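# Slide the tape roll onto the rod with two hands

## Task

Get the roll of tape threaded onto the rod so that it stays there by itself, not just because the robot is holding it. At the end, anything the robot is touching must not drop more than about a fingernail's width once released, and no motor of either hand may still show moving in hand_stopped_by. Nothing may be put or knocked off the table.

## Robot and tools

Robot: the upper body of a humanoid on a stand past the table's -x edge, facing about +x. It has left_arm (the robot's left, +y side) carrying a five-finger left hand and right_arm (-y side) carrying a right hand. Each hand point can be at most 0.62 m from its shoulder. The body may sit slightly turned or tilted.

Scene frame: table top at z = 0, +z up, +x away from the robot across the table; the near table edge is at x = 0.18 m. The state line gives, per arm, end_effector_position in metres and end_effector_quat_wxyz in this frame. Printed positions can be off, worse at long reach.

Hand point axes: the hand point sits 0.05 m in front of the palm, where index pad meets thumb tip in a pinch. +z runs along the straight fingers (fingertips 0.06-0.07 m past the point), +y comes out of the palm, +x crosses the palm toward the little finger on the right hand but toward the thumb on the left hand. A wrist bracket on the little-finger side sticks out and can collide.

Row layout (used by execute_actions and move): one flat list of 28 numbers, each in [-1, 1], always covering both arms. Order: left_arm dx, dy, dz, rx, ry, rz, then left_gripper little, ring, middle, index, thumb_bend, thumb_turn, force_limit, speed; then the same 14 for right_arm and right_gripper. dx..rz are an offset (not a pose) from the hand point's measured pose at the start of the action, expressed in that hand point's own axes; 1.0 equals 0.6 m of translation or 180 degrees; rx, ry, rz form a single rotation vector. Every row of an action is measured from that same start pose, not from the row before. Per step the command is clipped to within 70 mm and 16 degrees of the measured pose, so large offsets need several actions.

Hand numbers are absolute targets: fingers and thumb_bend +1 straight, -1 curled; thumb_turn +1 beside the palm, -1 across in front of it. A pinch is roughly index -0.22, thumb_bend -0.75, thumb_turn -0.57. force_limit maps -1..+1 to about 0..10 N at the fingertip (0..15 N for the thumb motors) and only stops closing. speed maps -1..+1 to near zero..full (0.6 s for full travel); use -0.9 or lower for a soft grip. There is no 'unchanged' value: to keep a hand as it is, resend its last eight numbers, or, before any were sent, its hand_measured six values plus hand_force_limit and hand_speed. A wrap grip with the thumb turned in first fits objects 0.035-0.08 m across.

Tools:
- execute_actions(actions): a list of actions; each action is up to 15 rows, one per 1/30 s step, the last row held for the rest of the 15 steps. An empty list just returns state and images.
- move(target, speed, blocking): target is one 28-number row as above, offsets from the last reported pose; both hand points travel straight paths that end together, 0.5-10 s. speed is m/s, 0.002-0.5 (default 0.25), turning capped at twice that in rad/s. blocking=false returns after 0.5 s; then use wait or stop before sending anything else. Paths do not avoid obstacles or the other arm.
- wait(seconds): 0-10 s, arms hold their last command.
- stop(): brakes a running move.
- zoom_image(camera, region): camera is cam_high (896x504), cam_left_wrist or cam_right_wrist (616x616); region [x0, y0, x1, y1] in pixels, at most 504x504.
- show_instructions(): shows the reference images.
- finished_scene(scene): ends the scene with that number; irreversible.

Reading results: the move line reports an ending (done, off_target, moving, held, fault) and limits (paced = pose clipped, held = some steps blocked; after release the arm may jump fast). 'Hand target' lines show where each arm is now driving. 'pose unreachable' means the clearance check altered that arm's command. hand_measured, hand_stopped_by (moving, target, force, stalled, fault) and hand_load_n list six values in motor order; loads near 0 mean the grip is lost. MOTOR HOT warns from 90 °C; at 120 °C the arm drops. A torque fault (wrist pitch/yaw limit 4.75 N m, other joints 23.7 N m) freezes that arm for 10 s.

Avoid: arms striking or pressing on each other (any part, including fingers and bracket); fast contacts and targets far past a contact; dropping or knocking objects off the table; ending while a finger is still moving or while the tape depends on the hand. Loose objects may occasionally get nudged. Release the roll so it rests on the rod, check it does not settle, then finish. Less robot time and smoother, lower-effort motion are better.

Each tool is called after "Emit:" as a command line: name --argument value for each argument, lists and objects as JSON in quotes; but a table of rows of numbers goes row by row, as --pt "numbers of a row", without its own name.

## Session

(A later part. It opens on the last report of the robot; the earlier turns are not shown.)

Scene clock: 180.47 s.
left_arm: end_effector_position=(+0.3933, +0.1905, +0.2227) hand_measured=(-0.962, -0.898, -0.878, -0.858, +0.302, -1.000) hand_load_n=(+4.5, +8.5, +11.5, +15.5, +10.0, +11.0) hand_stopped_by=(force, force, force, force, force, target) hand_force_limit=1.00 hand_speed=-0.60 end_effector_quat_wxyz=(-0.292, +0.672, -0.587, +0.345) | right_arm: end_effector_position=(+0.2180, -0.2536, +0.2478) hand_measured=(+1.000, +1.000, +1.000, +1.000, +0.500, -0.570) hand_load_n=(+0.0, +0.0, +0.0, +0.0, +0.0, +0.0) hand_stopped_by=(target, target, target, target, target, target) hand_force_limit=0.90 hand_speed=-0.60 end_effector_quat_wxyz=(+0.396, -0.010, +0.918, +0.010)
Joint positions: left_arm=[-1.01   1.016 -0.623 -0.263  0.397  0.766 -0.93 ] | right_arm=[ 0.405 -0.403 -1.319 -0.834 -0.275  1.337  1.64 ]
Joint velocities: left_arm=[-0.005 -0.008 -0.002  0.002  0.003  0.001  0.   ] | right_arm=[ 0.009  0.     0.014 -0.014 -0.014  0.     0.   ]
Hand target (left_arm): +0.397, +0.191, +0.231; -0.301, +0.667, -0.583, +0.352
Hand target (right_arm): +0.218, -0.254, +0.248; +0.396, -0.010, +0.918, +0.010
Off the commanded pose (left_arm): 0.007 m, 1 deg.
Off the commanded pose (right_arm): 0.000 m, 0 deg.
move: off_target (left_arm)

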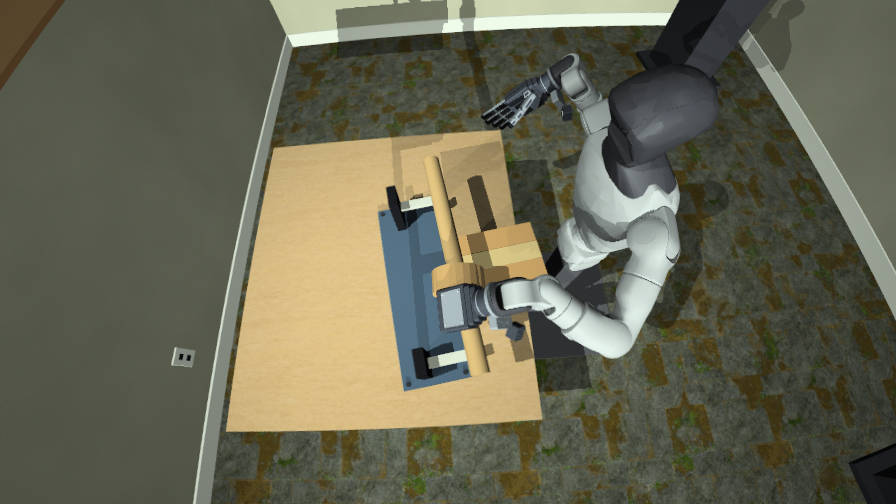

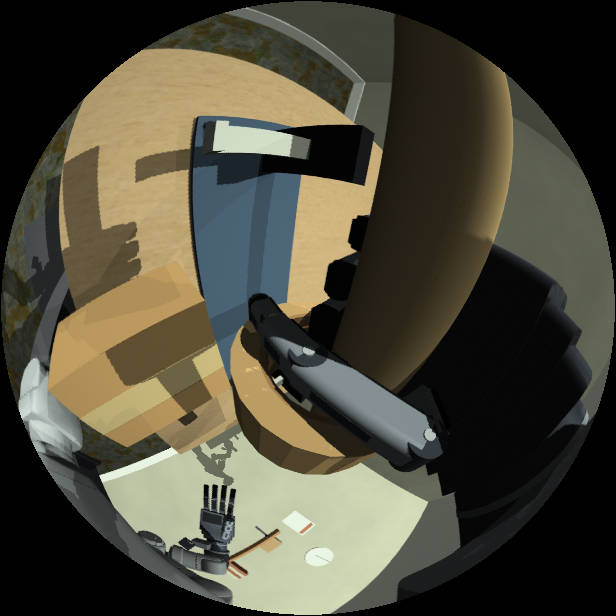

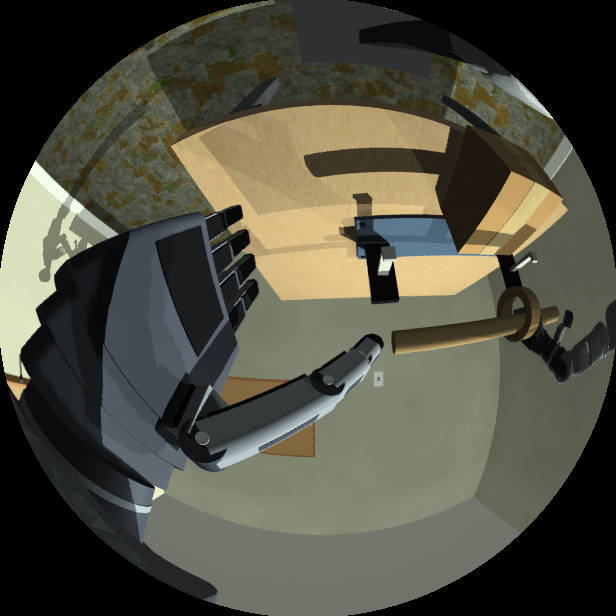

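Emit:
move --target '[0.008,0.024,0.108,0,0,0,-1,-1,-1,-1,-0.95,-1,1,-0.6,0,0,0,0,0,0,1,1,1,1,0.5,-0.57,0.9,-0.6]' --speed 0.08

Emit:
move --target '[-0.006,0.045,0.038,0,0,0,-1,-1,-1,-1,-0.95,-1,1,-0.6,0,0,0,0,0,0,1,1,1,1,0.5,-0.57,0.9,-0.6]' --speed 0.06

Emit:
zoom_image --camera "cam_high" --region '[340,160,560,400]'

Scene clock: 188.27 s.
left_arm: end_effector_position=(+0.4300, +0.1854, +0.1619) hand_measured=(-0.962, -0.898, -0.878, -0.858, +0.302, -1.000) hand_load_n=(+4.5, +8.5, +11.5, +15.5, +10.0, +11.0) hand_stopped_by=(force, force, force, force, force, target) hand_force_limit=1.00 hand_speed=-0.60 end_effector_quat_wxyz=(-0.283, +0.682, -0.586, +0.334) | right_arm: end_effector_position=(+0.2180, -0.2536, +0.2478) hand_measured=(+1.000, +1.000, +1.000, +1.000, +0.500, -0.570) hand_load_n=(+0.0, +0.0, +0.0, +0.0, +0.0, +0.0) hand_stopped_by=(target, target, target, target, target, target) hand_force_limit=0.90 hand_speed=-0.60 end_effector_quat_wxyz=(+0.396, -0.010, +0.918, +0.010)
Joint positions: left_arm=[-1.029  0.797 -0.723  0.144  0.426  0.576 -0.738] | right_arm=[ 0.405 -0.403 -1.319 -0.834 -0.275  1.337  1.64 ]
Joint velocities: left_arm=[-0.034 -0.008  0.018  0.002 -0.011 -0.004  0.011] | right_arm=[ 0.006  0.002  0.012 -0.006  0.     0.     0.   ]
Hand target (left_arm): +0.436, +0.184, +0.171; -0.291, +0.675, -0.584, +0.344
Hand target (right_arm): +0.218, -0.254, +0.248; +0.396, -0.010, +0.918, +0.010
Off the commanded pose (left_arm): 0.014 m, 2 deg.
Off the commanded pose (right_arm): 0.000 m, 0 deg.
move: off_target (left_arm)

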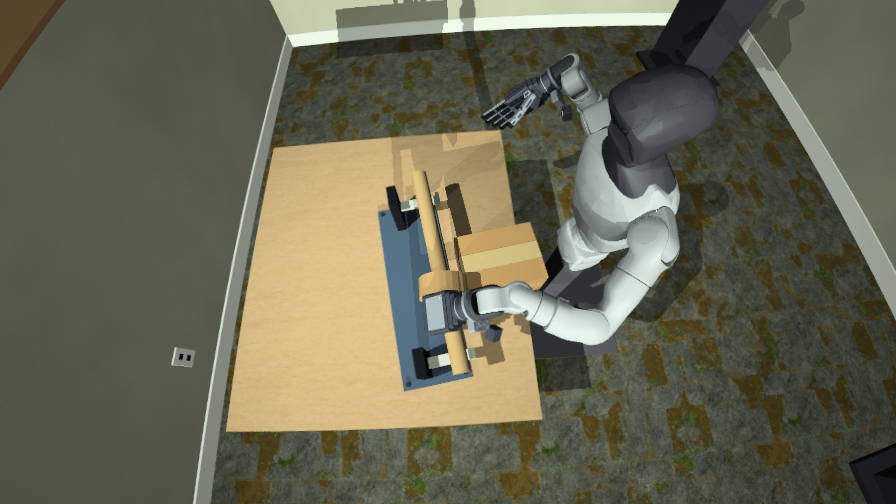

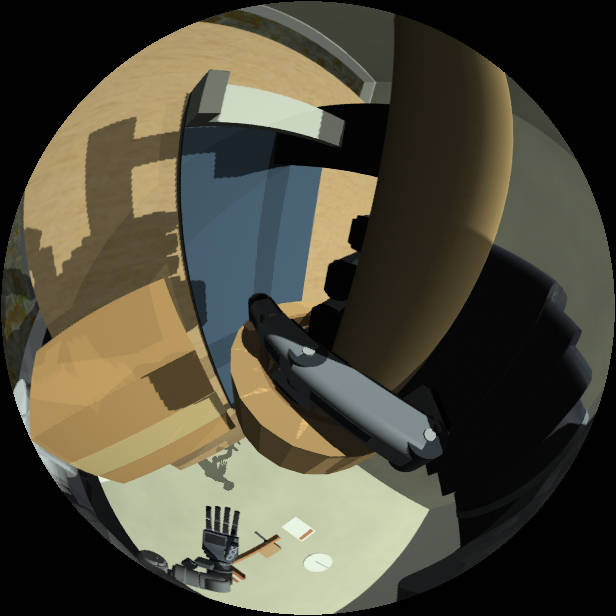

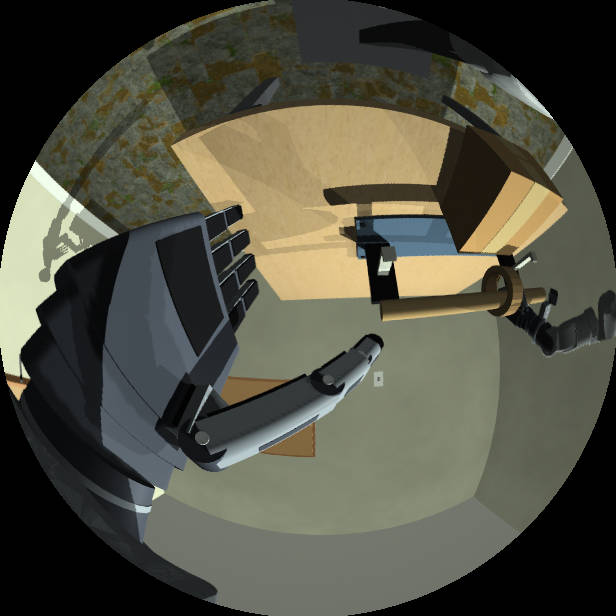

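Scene clock: 189.17 s.
left_arm: end_effector_position=(+0.4262, +0.1888, +0.1207) hand_measured=(-0.962, -0.898, -0.878, -0.858, +0.302, -1.000) hand_load_n=(+4.5, +8.5, +11.5, +15.5, +10.0, +11.0) hand_stopped_by=(force, force, force, force, force, target) hand_force_limit=1.00 hand_speed=-0.60 end_effector_quat_wxyz=(-0.280, +0.688, -0.586, +0.325) | right_arm: end_effector_position=(+0.2180, -0.2536, +0.2478) hand_measured=(+1.000, +1.000, +1.000, +1.000, +0.500, -0.570) hand_load_n=(+0.0, +0.0, +0.0, +0.0, +0.0, +0.0) hand_stopped_by=(target, target, target, target, target, target) hand_force_limit=0.90 hand_speed=-0.60 end_effector_quat_wxyz=(+0.396, -0.010, +0.918, +0.010)
Joint positions: left_arm=[-0.957  0.746 -0.75   0.249  0.427  0.513 -0.62 ] | right_arm=[ 0.405 -0.403 -1.319 -0.834 -0.275  1.337  1.64 ]
Joint velocities: left_arm=[-0.011  0.011  0.005 -0.006  0.     0.     0.001] | right_arm=[ 0.008 -0.006  0.011 -0.009 -0.003  0.     0.   ]
Hand target (left_arm): +0.430, +0.187, +0.126; -0.284, +0.683, -0.586, +0.332
Hand target (right_arm): +0.218, -0.254, +0.248; +0.396, -0.010, +0.918, +0.010
Off the commanded pose (left_arm): 0.009 m, 1 deg.
Off the commanded pose (right_arm): 0.000 m, 0 deg.
move: off_target (left_arm)

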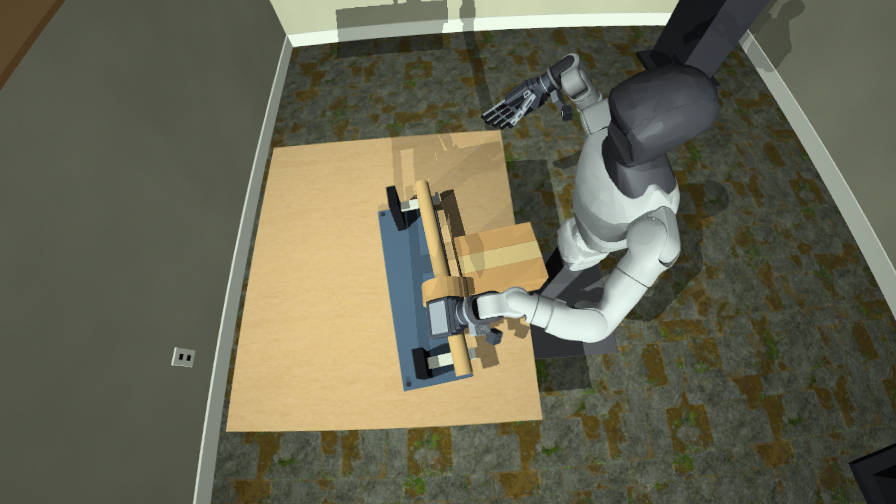

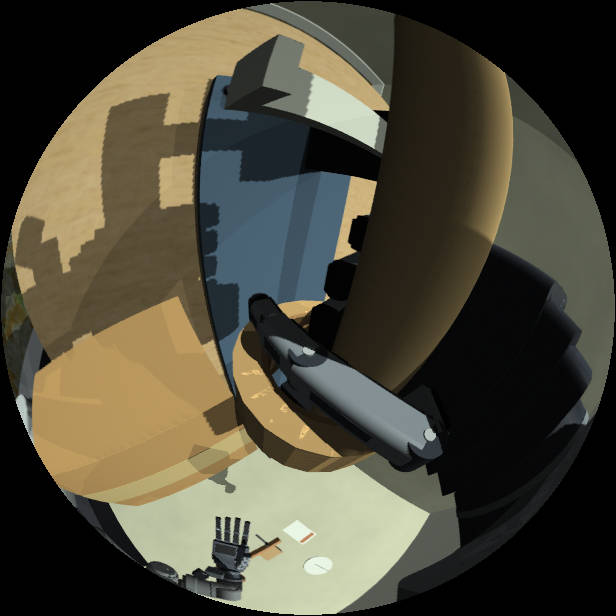

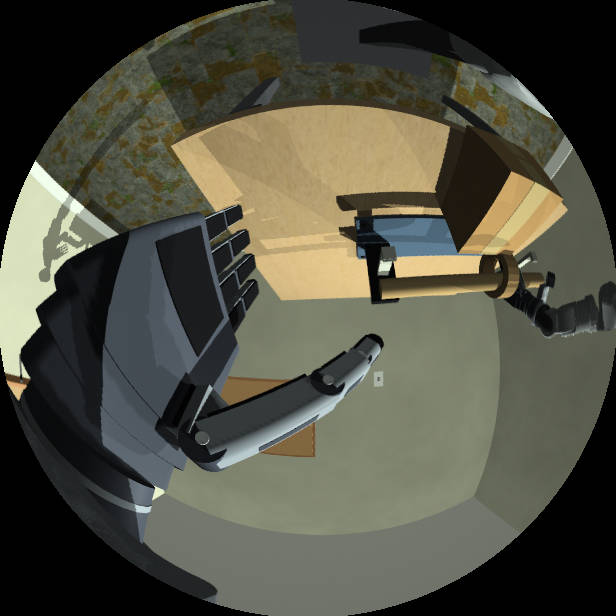

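Region (340, 160, 560, 400) of cam_high's 896x504 image, scaled by 2.100, with more detail than that image has; it fills the left 462 columns of this view, and the rest is white.

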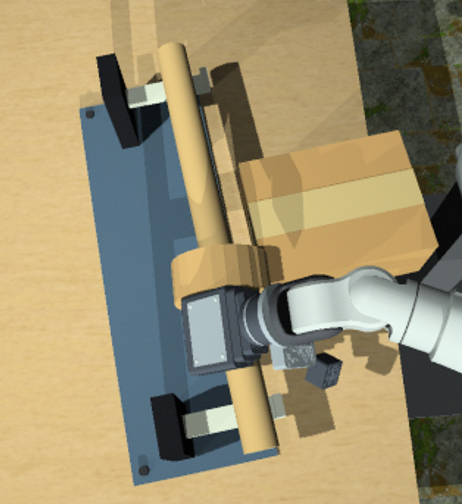

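Emit:
move --target '[0.006,-0.026,0.028,0,0.004,-0.006,-1,-1,-1,-1,-0.95,-1,1,-0.6,0,0,0,0,0,0,1,1,1,1,0.5,-0.57,0.9,-0.6]' --speed 0.04

Emit:
move --target '[0,0.008,0.016,0,0,0,-1,-1,-1,-1,-0.95,-1,1,-0.6,0,0,0,0,0,0,1,1,1,1,0.5,-0.57,0.9,-0.6]' --speed 0.04

Emit:
zoom_image --camera "cam_high" --region '[340,160,560,400]'

Scene clock: 195.77 s.
left_arm: end_effector_position=(+0.4436, +0.1894, +0.1127) hand_measured=(-0.962, -0.898, -0.878, -0.858, +0.302, -1.000) hand_load_n=(+4.5, +8.5, +11.5, +15.5, +10.0, +11.0) hand_stopped_by=(force, force, force, force, force, target) hand_force_limit=1.00 hand_speed=-0.60 end_effector_quat_wxyz=(-0.269, +0.696, -0.583, +0.321) | right_arm: end_effector_position=(+0.2180, -0.2536, +0.2478) hand_measured=(+1.000, +1.000, +1.000, +1.000, +0.500, -0.570) hand_load_n=(+0.0, +0.0, +0.0, +0.0, +0.0, +0.0) hand_stopped_by=(target, target, target, target, target, target) hand_force_limit=0.90 hand_speed=-0.60 end_effector_quat_wxyz=(+0.396, -0.010, +0.918, +0.010)
Joint positions: left_arm=[-1.041  0.654 -0.747  0.506  0.423  0.385 -0.601] | right_arm=[ 0.405 -0.403 -1.319 -0.834 -0.275  1.337  1.64 ]
Joint velocities: left_arm=[-0.002  0.003  0.015  0.015  0.012 -0.009  0.   ] | right_arm=[ 0.003  0.002 -0.023 -0.005  0.008  0.     0.   ]
Hand target (left_arm): +0.449, +0.186, +0.121; -0.272, +0.692, -0.580, +0.332
Hand target (right_arm): +0.218, -0.254, +0.248; +0.396, -0.010, +0.918, +0.010
Off the commanded pose (left_arm): 0.011 m, 1 deg.
Off the commanded pose (right_arm): 0.000 m, 0 deg.
move: off_target (left_arm)

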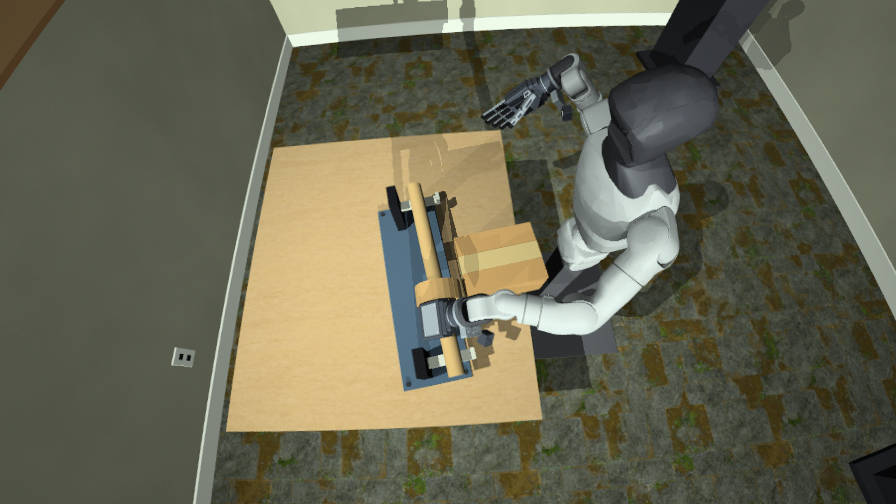

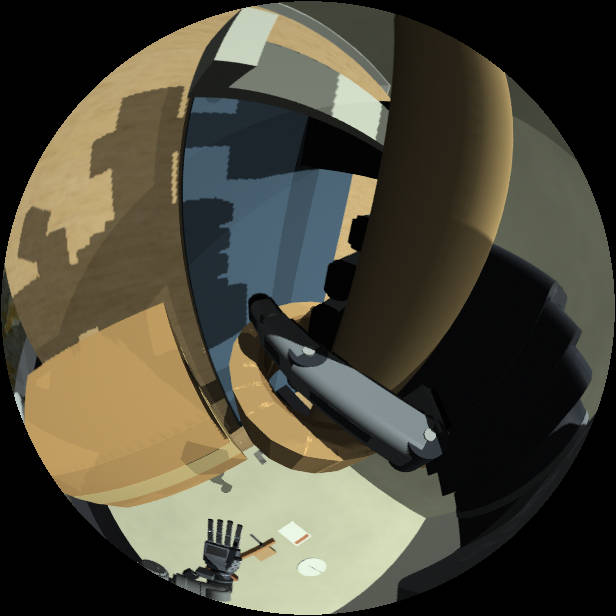

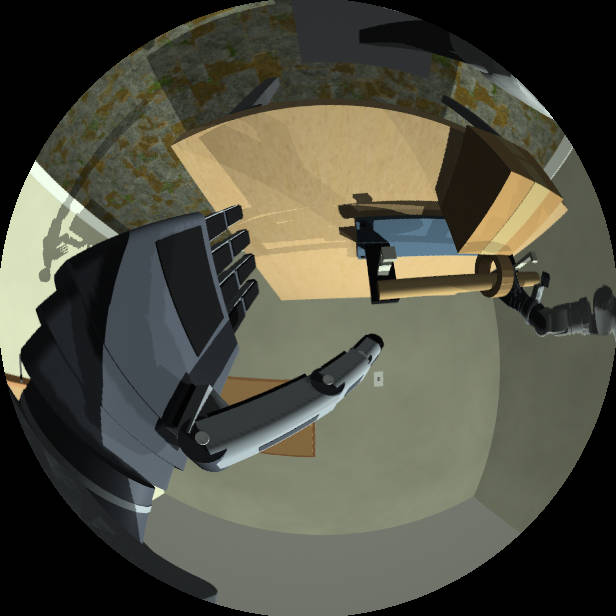

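Scene clock: 196.50 s.
left_arm: end_effector_position=(+0.4409, +0.1908, +0.0941) hand_measured=(-0.962, -0.898, -0.878, -0.858, +0.302, -1.000) hand_load_n=(+4.5, +8.5, +11.5, +15.5, +10.0, +11.0) hand_stopped_by=(force, force, force, force, force, target) hand_force_limit=1.00 hand_speed=-0.60 end_effector_quat_wxyz=(-0.262, +0.703, -0.584, +0.311) | right_arm: end_effector_position=(+0.2180, -0.2536, +0.2478) hand_measured=(+1.000, +1.000, +1.000, +1.000, +0.500, -0.570) hand_load_n=(+0.0, +0.0, +0.0, +0.0, +0.0, +0.0) hand_stopped_by=(target, target, target, target, target, target) hand_force_limit=0.90 hand_speed=-0.60 end_effector_quat_wxyz=(+0.396, -0.010, +0.918, +0.010)
Joint positions: left_arm=[-1.035  0.615 -0.758  0.602  0.423  0.342 -0.568] | right_arm=[ 0.405 -0.403 -1.319 -0.834 -0.275  1.337  1.64 ]
Joint velocities: left_arm=[-0.021  0.009 -0.017  0.009  0.005  0.     0.004] | right_arm=[-0.006 -0.008  0.005  0.     0.003  0.     0.   ]
Hand target (left_arm): +0.447, +0.189, +0.102; -0.269, +0.696, -0.583, +0.320
Hand target (right_arm): +0.218, -0.254, +0.248; +0.396, -0.010, +0.918, +0.010
Off the commanded pose (left_arm): 0.011 m, 2 deg.
Off the commanded pose (right_arm): 0.000 m, 0 deg.
move: off_target (left_arm)

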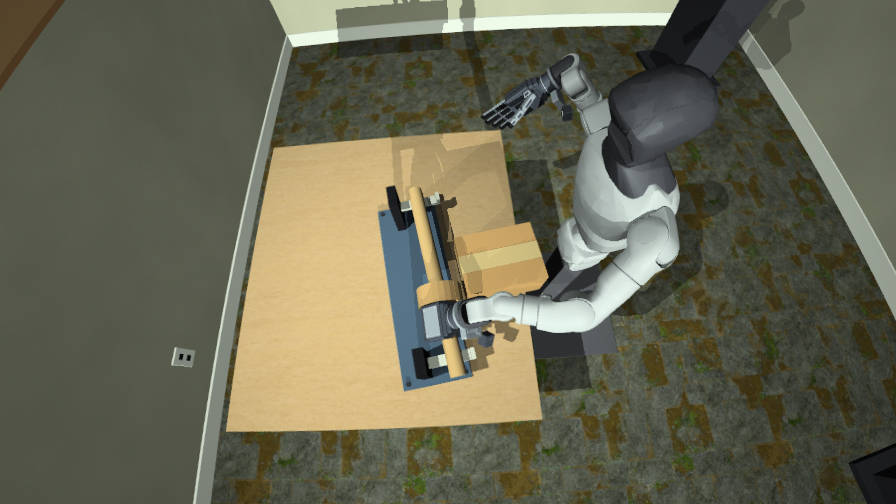

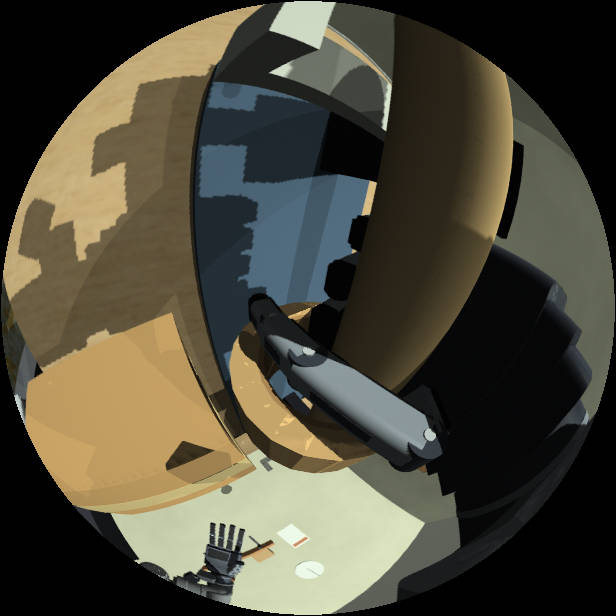

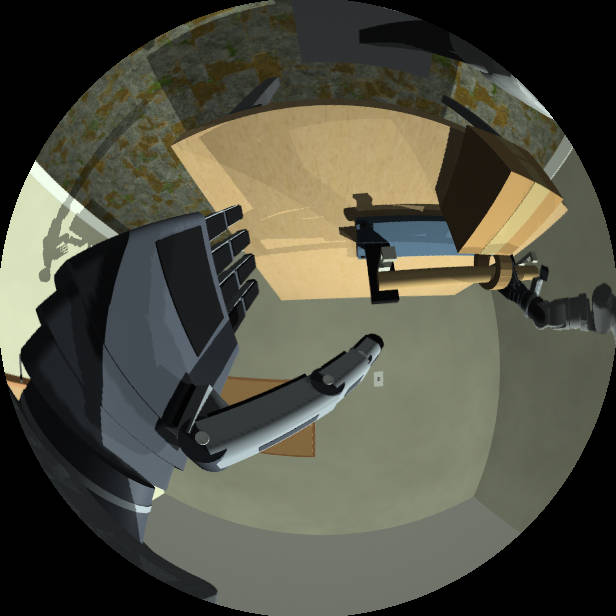

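Region (340, 160, 560, 400) of cam_high's 896x504 image, scaled by 2.100, with more detail than that image has; it fills the left 462 columns of this view, and the rest is white.

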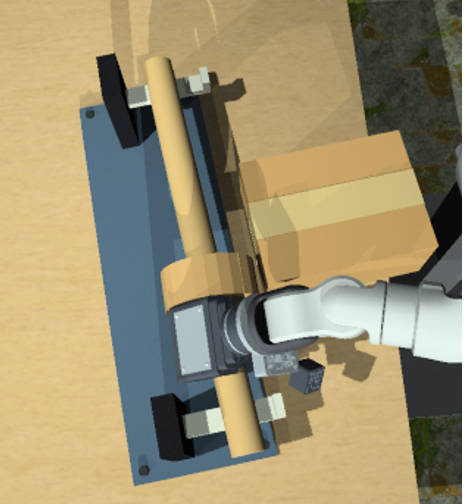

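Emit:
move --target '[0,0.004,0.02,0,0,0,-1,-1,-1,-1,-0.95,-1,1,-0.6,0,0,0,0,0,0,1,1,1,1,0.5,-0.57,0.9,-0.6]' --speed 0.03

Emit:
move --target '[0,-0.005,0,0,0,0,0.6,0.6,0.6,0.6,0.7,-1,1,-0.5,0,0,0,0,0,0,1,1,1,1,0.5,-0.57,0.9,-0.6]'

Scene clock: 201.03 s.
left_arm: end_effector_position=(+0.4463, +0.1942, +0.0832) hand_measured=(-0.962, -0.898, -0.878, -0.858, +0.302, -1.000) hand_load_n=(+4.0, +8.5, +11.0, +15.5, +10.0, +11.0) hand_stopped_by=(force, force, force, force, force, target) hand_force_limit=1.00 hand_speed=-0.60 end_effector_quat_wxyz=(-0.263, +0.705, -0.583, +0.305) | right_arm: end_effector_position=(+0.2180, -0.2536, +0.2478) hand_measured=(+1.000, +1.000, +1.000, +1.000, +0.500, -0.570) hand_load_n=(+0.0, +0.0, +0.0, +0.0, +0.0, +0.0) hand_stopped_by=(target, target, target, target, target, target) hand_force_limit=0.90 hand_speed=-0.60 end_effector_quat_wxyz=(+0.396, -0.010, +0.918, +0.010)
Joint positions: left_arm=[-1.07   0.562 -0.766  0.763  0.428  0.263 -0.525] | right_arm=[ 0.405 -0.403 -1.319 -0.834 -0.275  1.337  1.64 ]
Joint velocities: left_arm=[ 0.006  0.014 -0.003  0.008 -0.008 -0.008  0.   ] | right_arm=[ 0.005  0.009 -0.017  0.014 -0.008  0.     0.   ]
Hand target (left_arm): +0.448, +0.190, +0.084; -0.262, +0.703, -0.583, +0.310
Hand target (right_arm): +0.218, -0.254, +0.248; +0.396, -0.010, +0.918, +0.010
Off the commanded pose (left_arm): 0.004 m, 1 deg.
Off the commanded pose (right_arm): 0.000 m, 0 deg.
move: off_target (left_arm)

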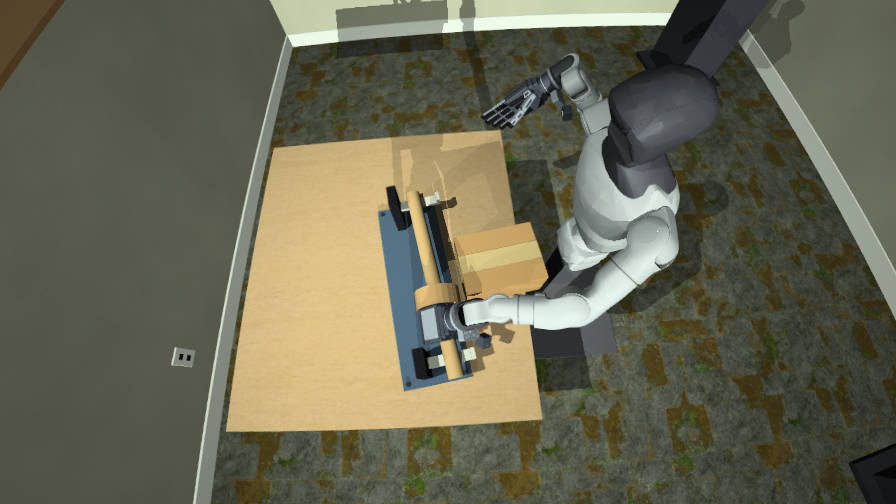

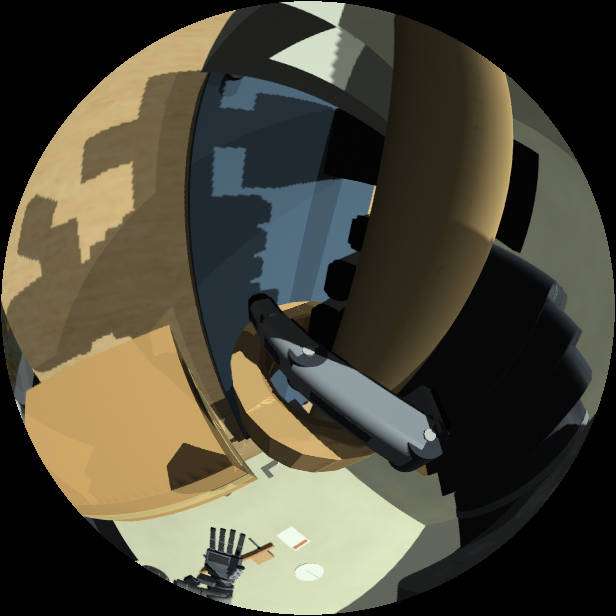

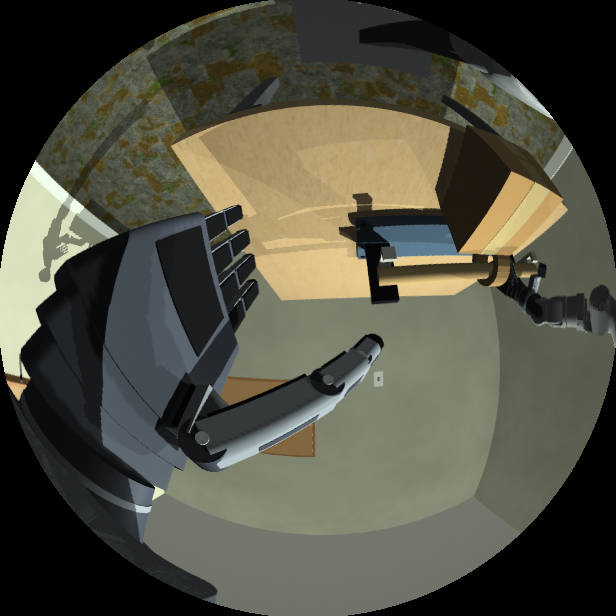

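Scene clock: 203.20 s.
left_arm: end_effector_position=(+0.4482, +0.1959, +0.0850) hand_measured=(+0.600, +0.600, +0.600, +0.600, +0.700, -1.000) hand_load_n=(+0.0, +0.0, +0.0, +0.0, +0.0, +0.0) hand_stopped_by=(target, target, target, target, target, target) hand_force_limit=1.00 hand_speed=-0.50 end_effector_quat_wxyz=(-0.264, +0.706, -0.583, +0.304) | right_arm: end_effector_position=(+0.2180, -0.2536, +0.2478) hand_measured=(+1.000, +1.000, +1.000, +1.000, +0.500, -0.570) hand_load_n=(+0.0, +0.0, +0.0, +0.0, +0.0, +0.0) hand_stopped_by=(target, target, target, target, target, target) hand_force_limit=0.90 hand_speed=-0.60 end_effector_quat_wxyz=(+0.396, -0.010, +0.918, +0.010)
Joint positions: left_arm=[-1.083  0.559 -0.765  0.783  0.428  0.254 -0.528] | right_arm=[ 0.405 -0.403 -1.319 -0.834 -0.275  1.337  1.64 ]
Joint velocities: left_arm=[ 0.002 -0.009 -0.003  0.    -0.005  0.     0.   ] | right_arm=[0.009 0.005 0.    0.    0.    0.    0.   ]
Hand target (left_arm): +0.448, +0.194, +0.085; -0.263, +0.705, -0.583, +0.305
Hand target (right_arm): +0.218, -0.254, +0.248; +0.396, -0.010, +0.918, +0.010
Off the commanded pose (left_arm): 0.001 m, 0 deg.
Off the commanded pose (right_arm): 0.000 m, 0 deg.
move: done

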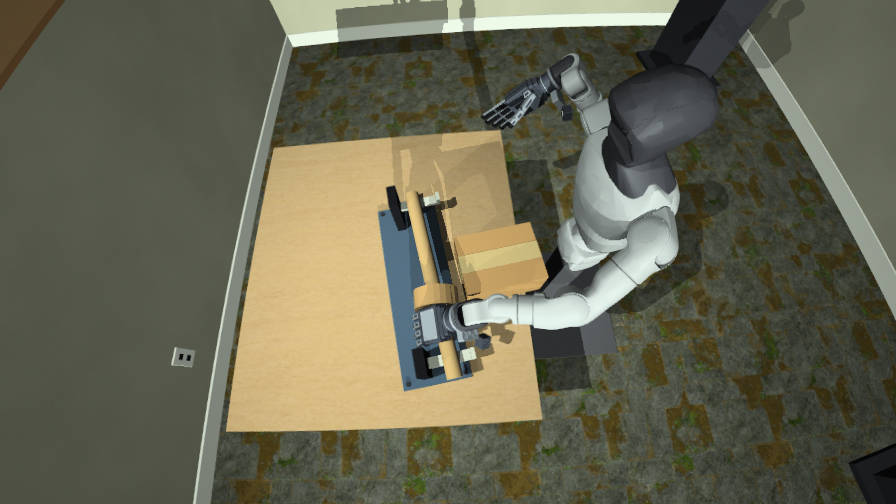

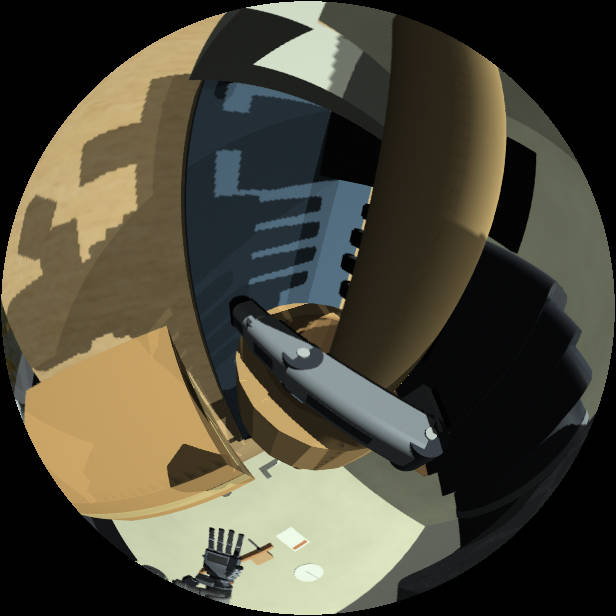

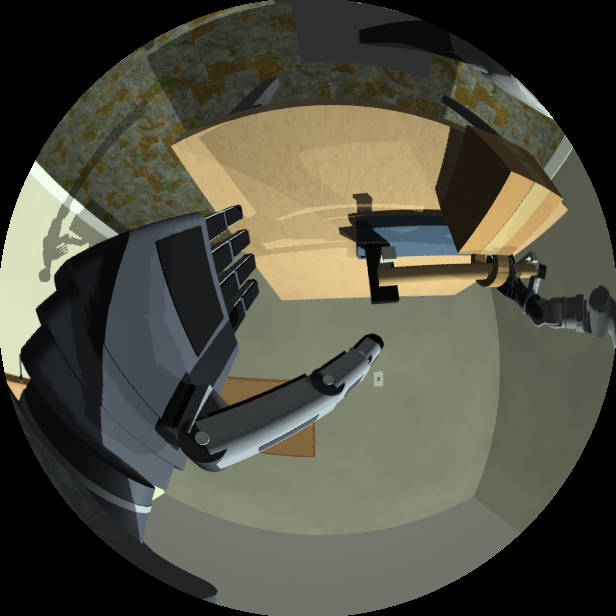

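Emit:
move --target '[-0.01,-0.11,-0.11,0,0,0,0.6,0.6,0.6,0.6,0.7,-1,1,-0.5,0,0,0,0,0,0,1,1,1,1,0.5,-0.57,0.9,-0.6]' --speed 0.08

Scene clock: 207.13 s.
left_arm: end_effector_position=(+0.4468, +0.2081, +0.1795) hand_measured=(+0.600, +0.600, +0.600, +0.600, +0.700, -1.000) hand_load_n=(+0.0, +0.0, +0.0, +0.0, +0.0, +0.0) hand_stopped_by=(target, target, target, target, target, target) hand_force_limit=1.00 hand_speed=-0.50 end_effector_quat_wxyz=(-0.264, +0.702, -0.586, +0.309) | right_arm: end_effector_position=(+0.2180, -0.2536, +0.2478) hand_measured=(+1.000, +1.000, +1.000, +1.000, +0.500, -0.570) hand_load_n=(+0.0, +0.0, +0.0, +0.0, +0.0, +0.0) hand_stopped_by=(target, target, target, target, target, target) hand_force_limit=0.90 hand_speed=-0.60 end_effector_quat_wxyz=(+0.396, -0.010, +0.918, +0.010)
Joint positions: left_arm=[-1.19   0.763 -0.696  0.449  0.415  0.401 -0.847] | right_arm=[ 0.405 -0.403 -1.319 -0.834 -0.275  1.337  1.64 ]
Joint velocities: left_arm=[-0.002 -0.011  0.012  0.005 -0.009  0.    -0.001] | right_arm=[ 0.     0.005 -0.005  0.002  0.008  0.     0.   ]
Hand target (left_arm): +0.446, +0.208, +0.179; -0.262, +0.703, -0.585, +0.309
Hand target (right_arm): +0.218, -0.254, +0.248; +0.396, -0.010, +0.918, +0.010
Off the commanded pose (left_arm): 0.007 m, 1 deg.
Off the commanded pose (right_arm): 0.000 m, 0 deg.
move: off_target (left_arm)

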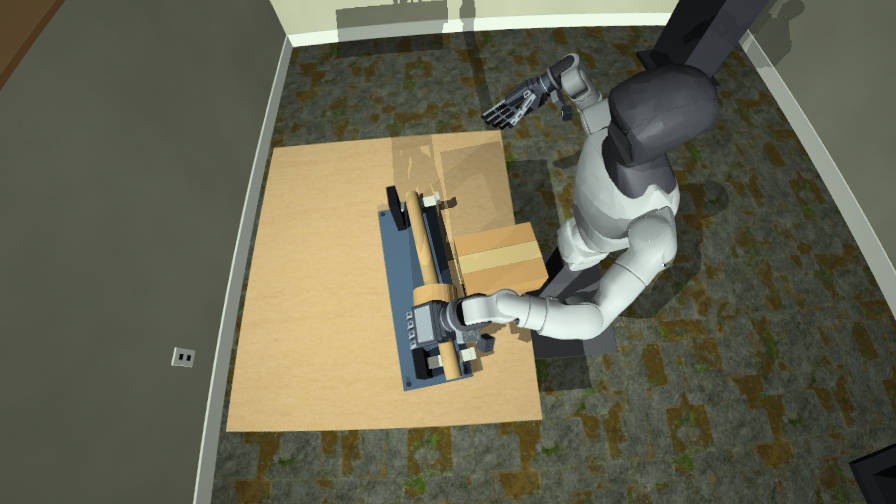

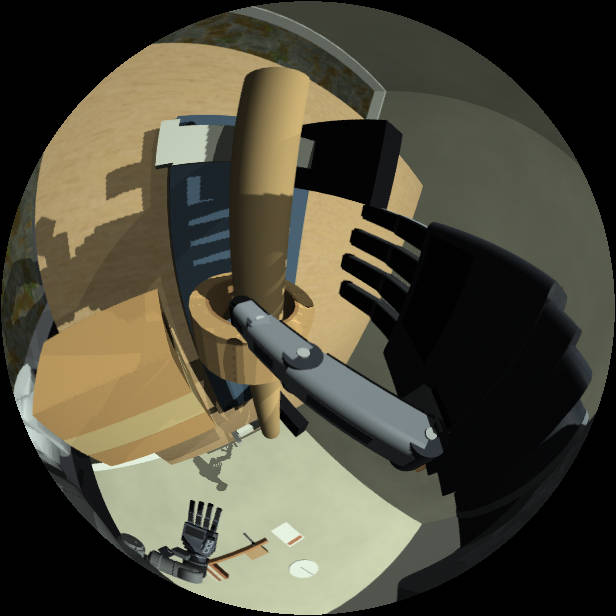

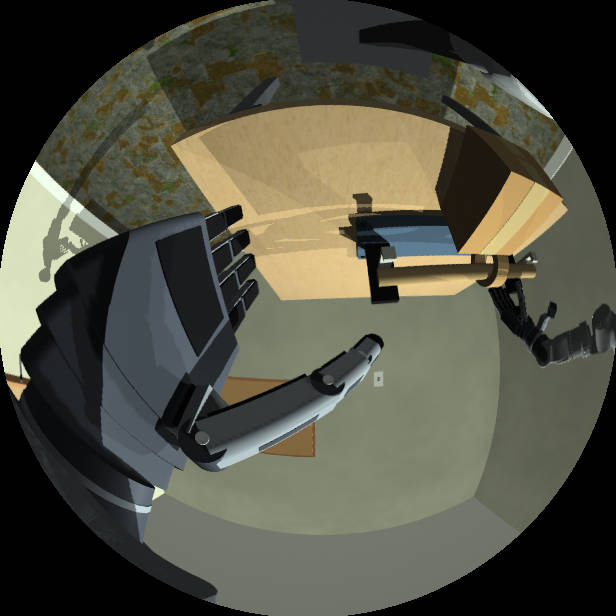

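Emit:
finished_scene --scene 2

The scene is finished: the task was done.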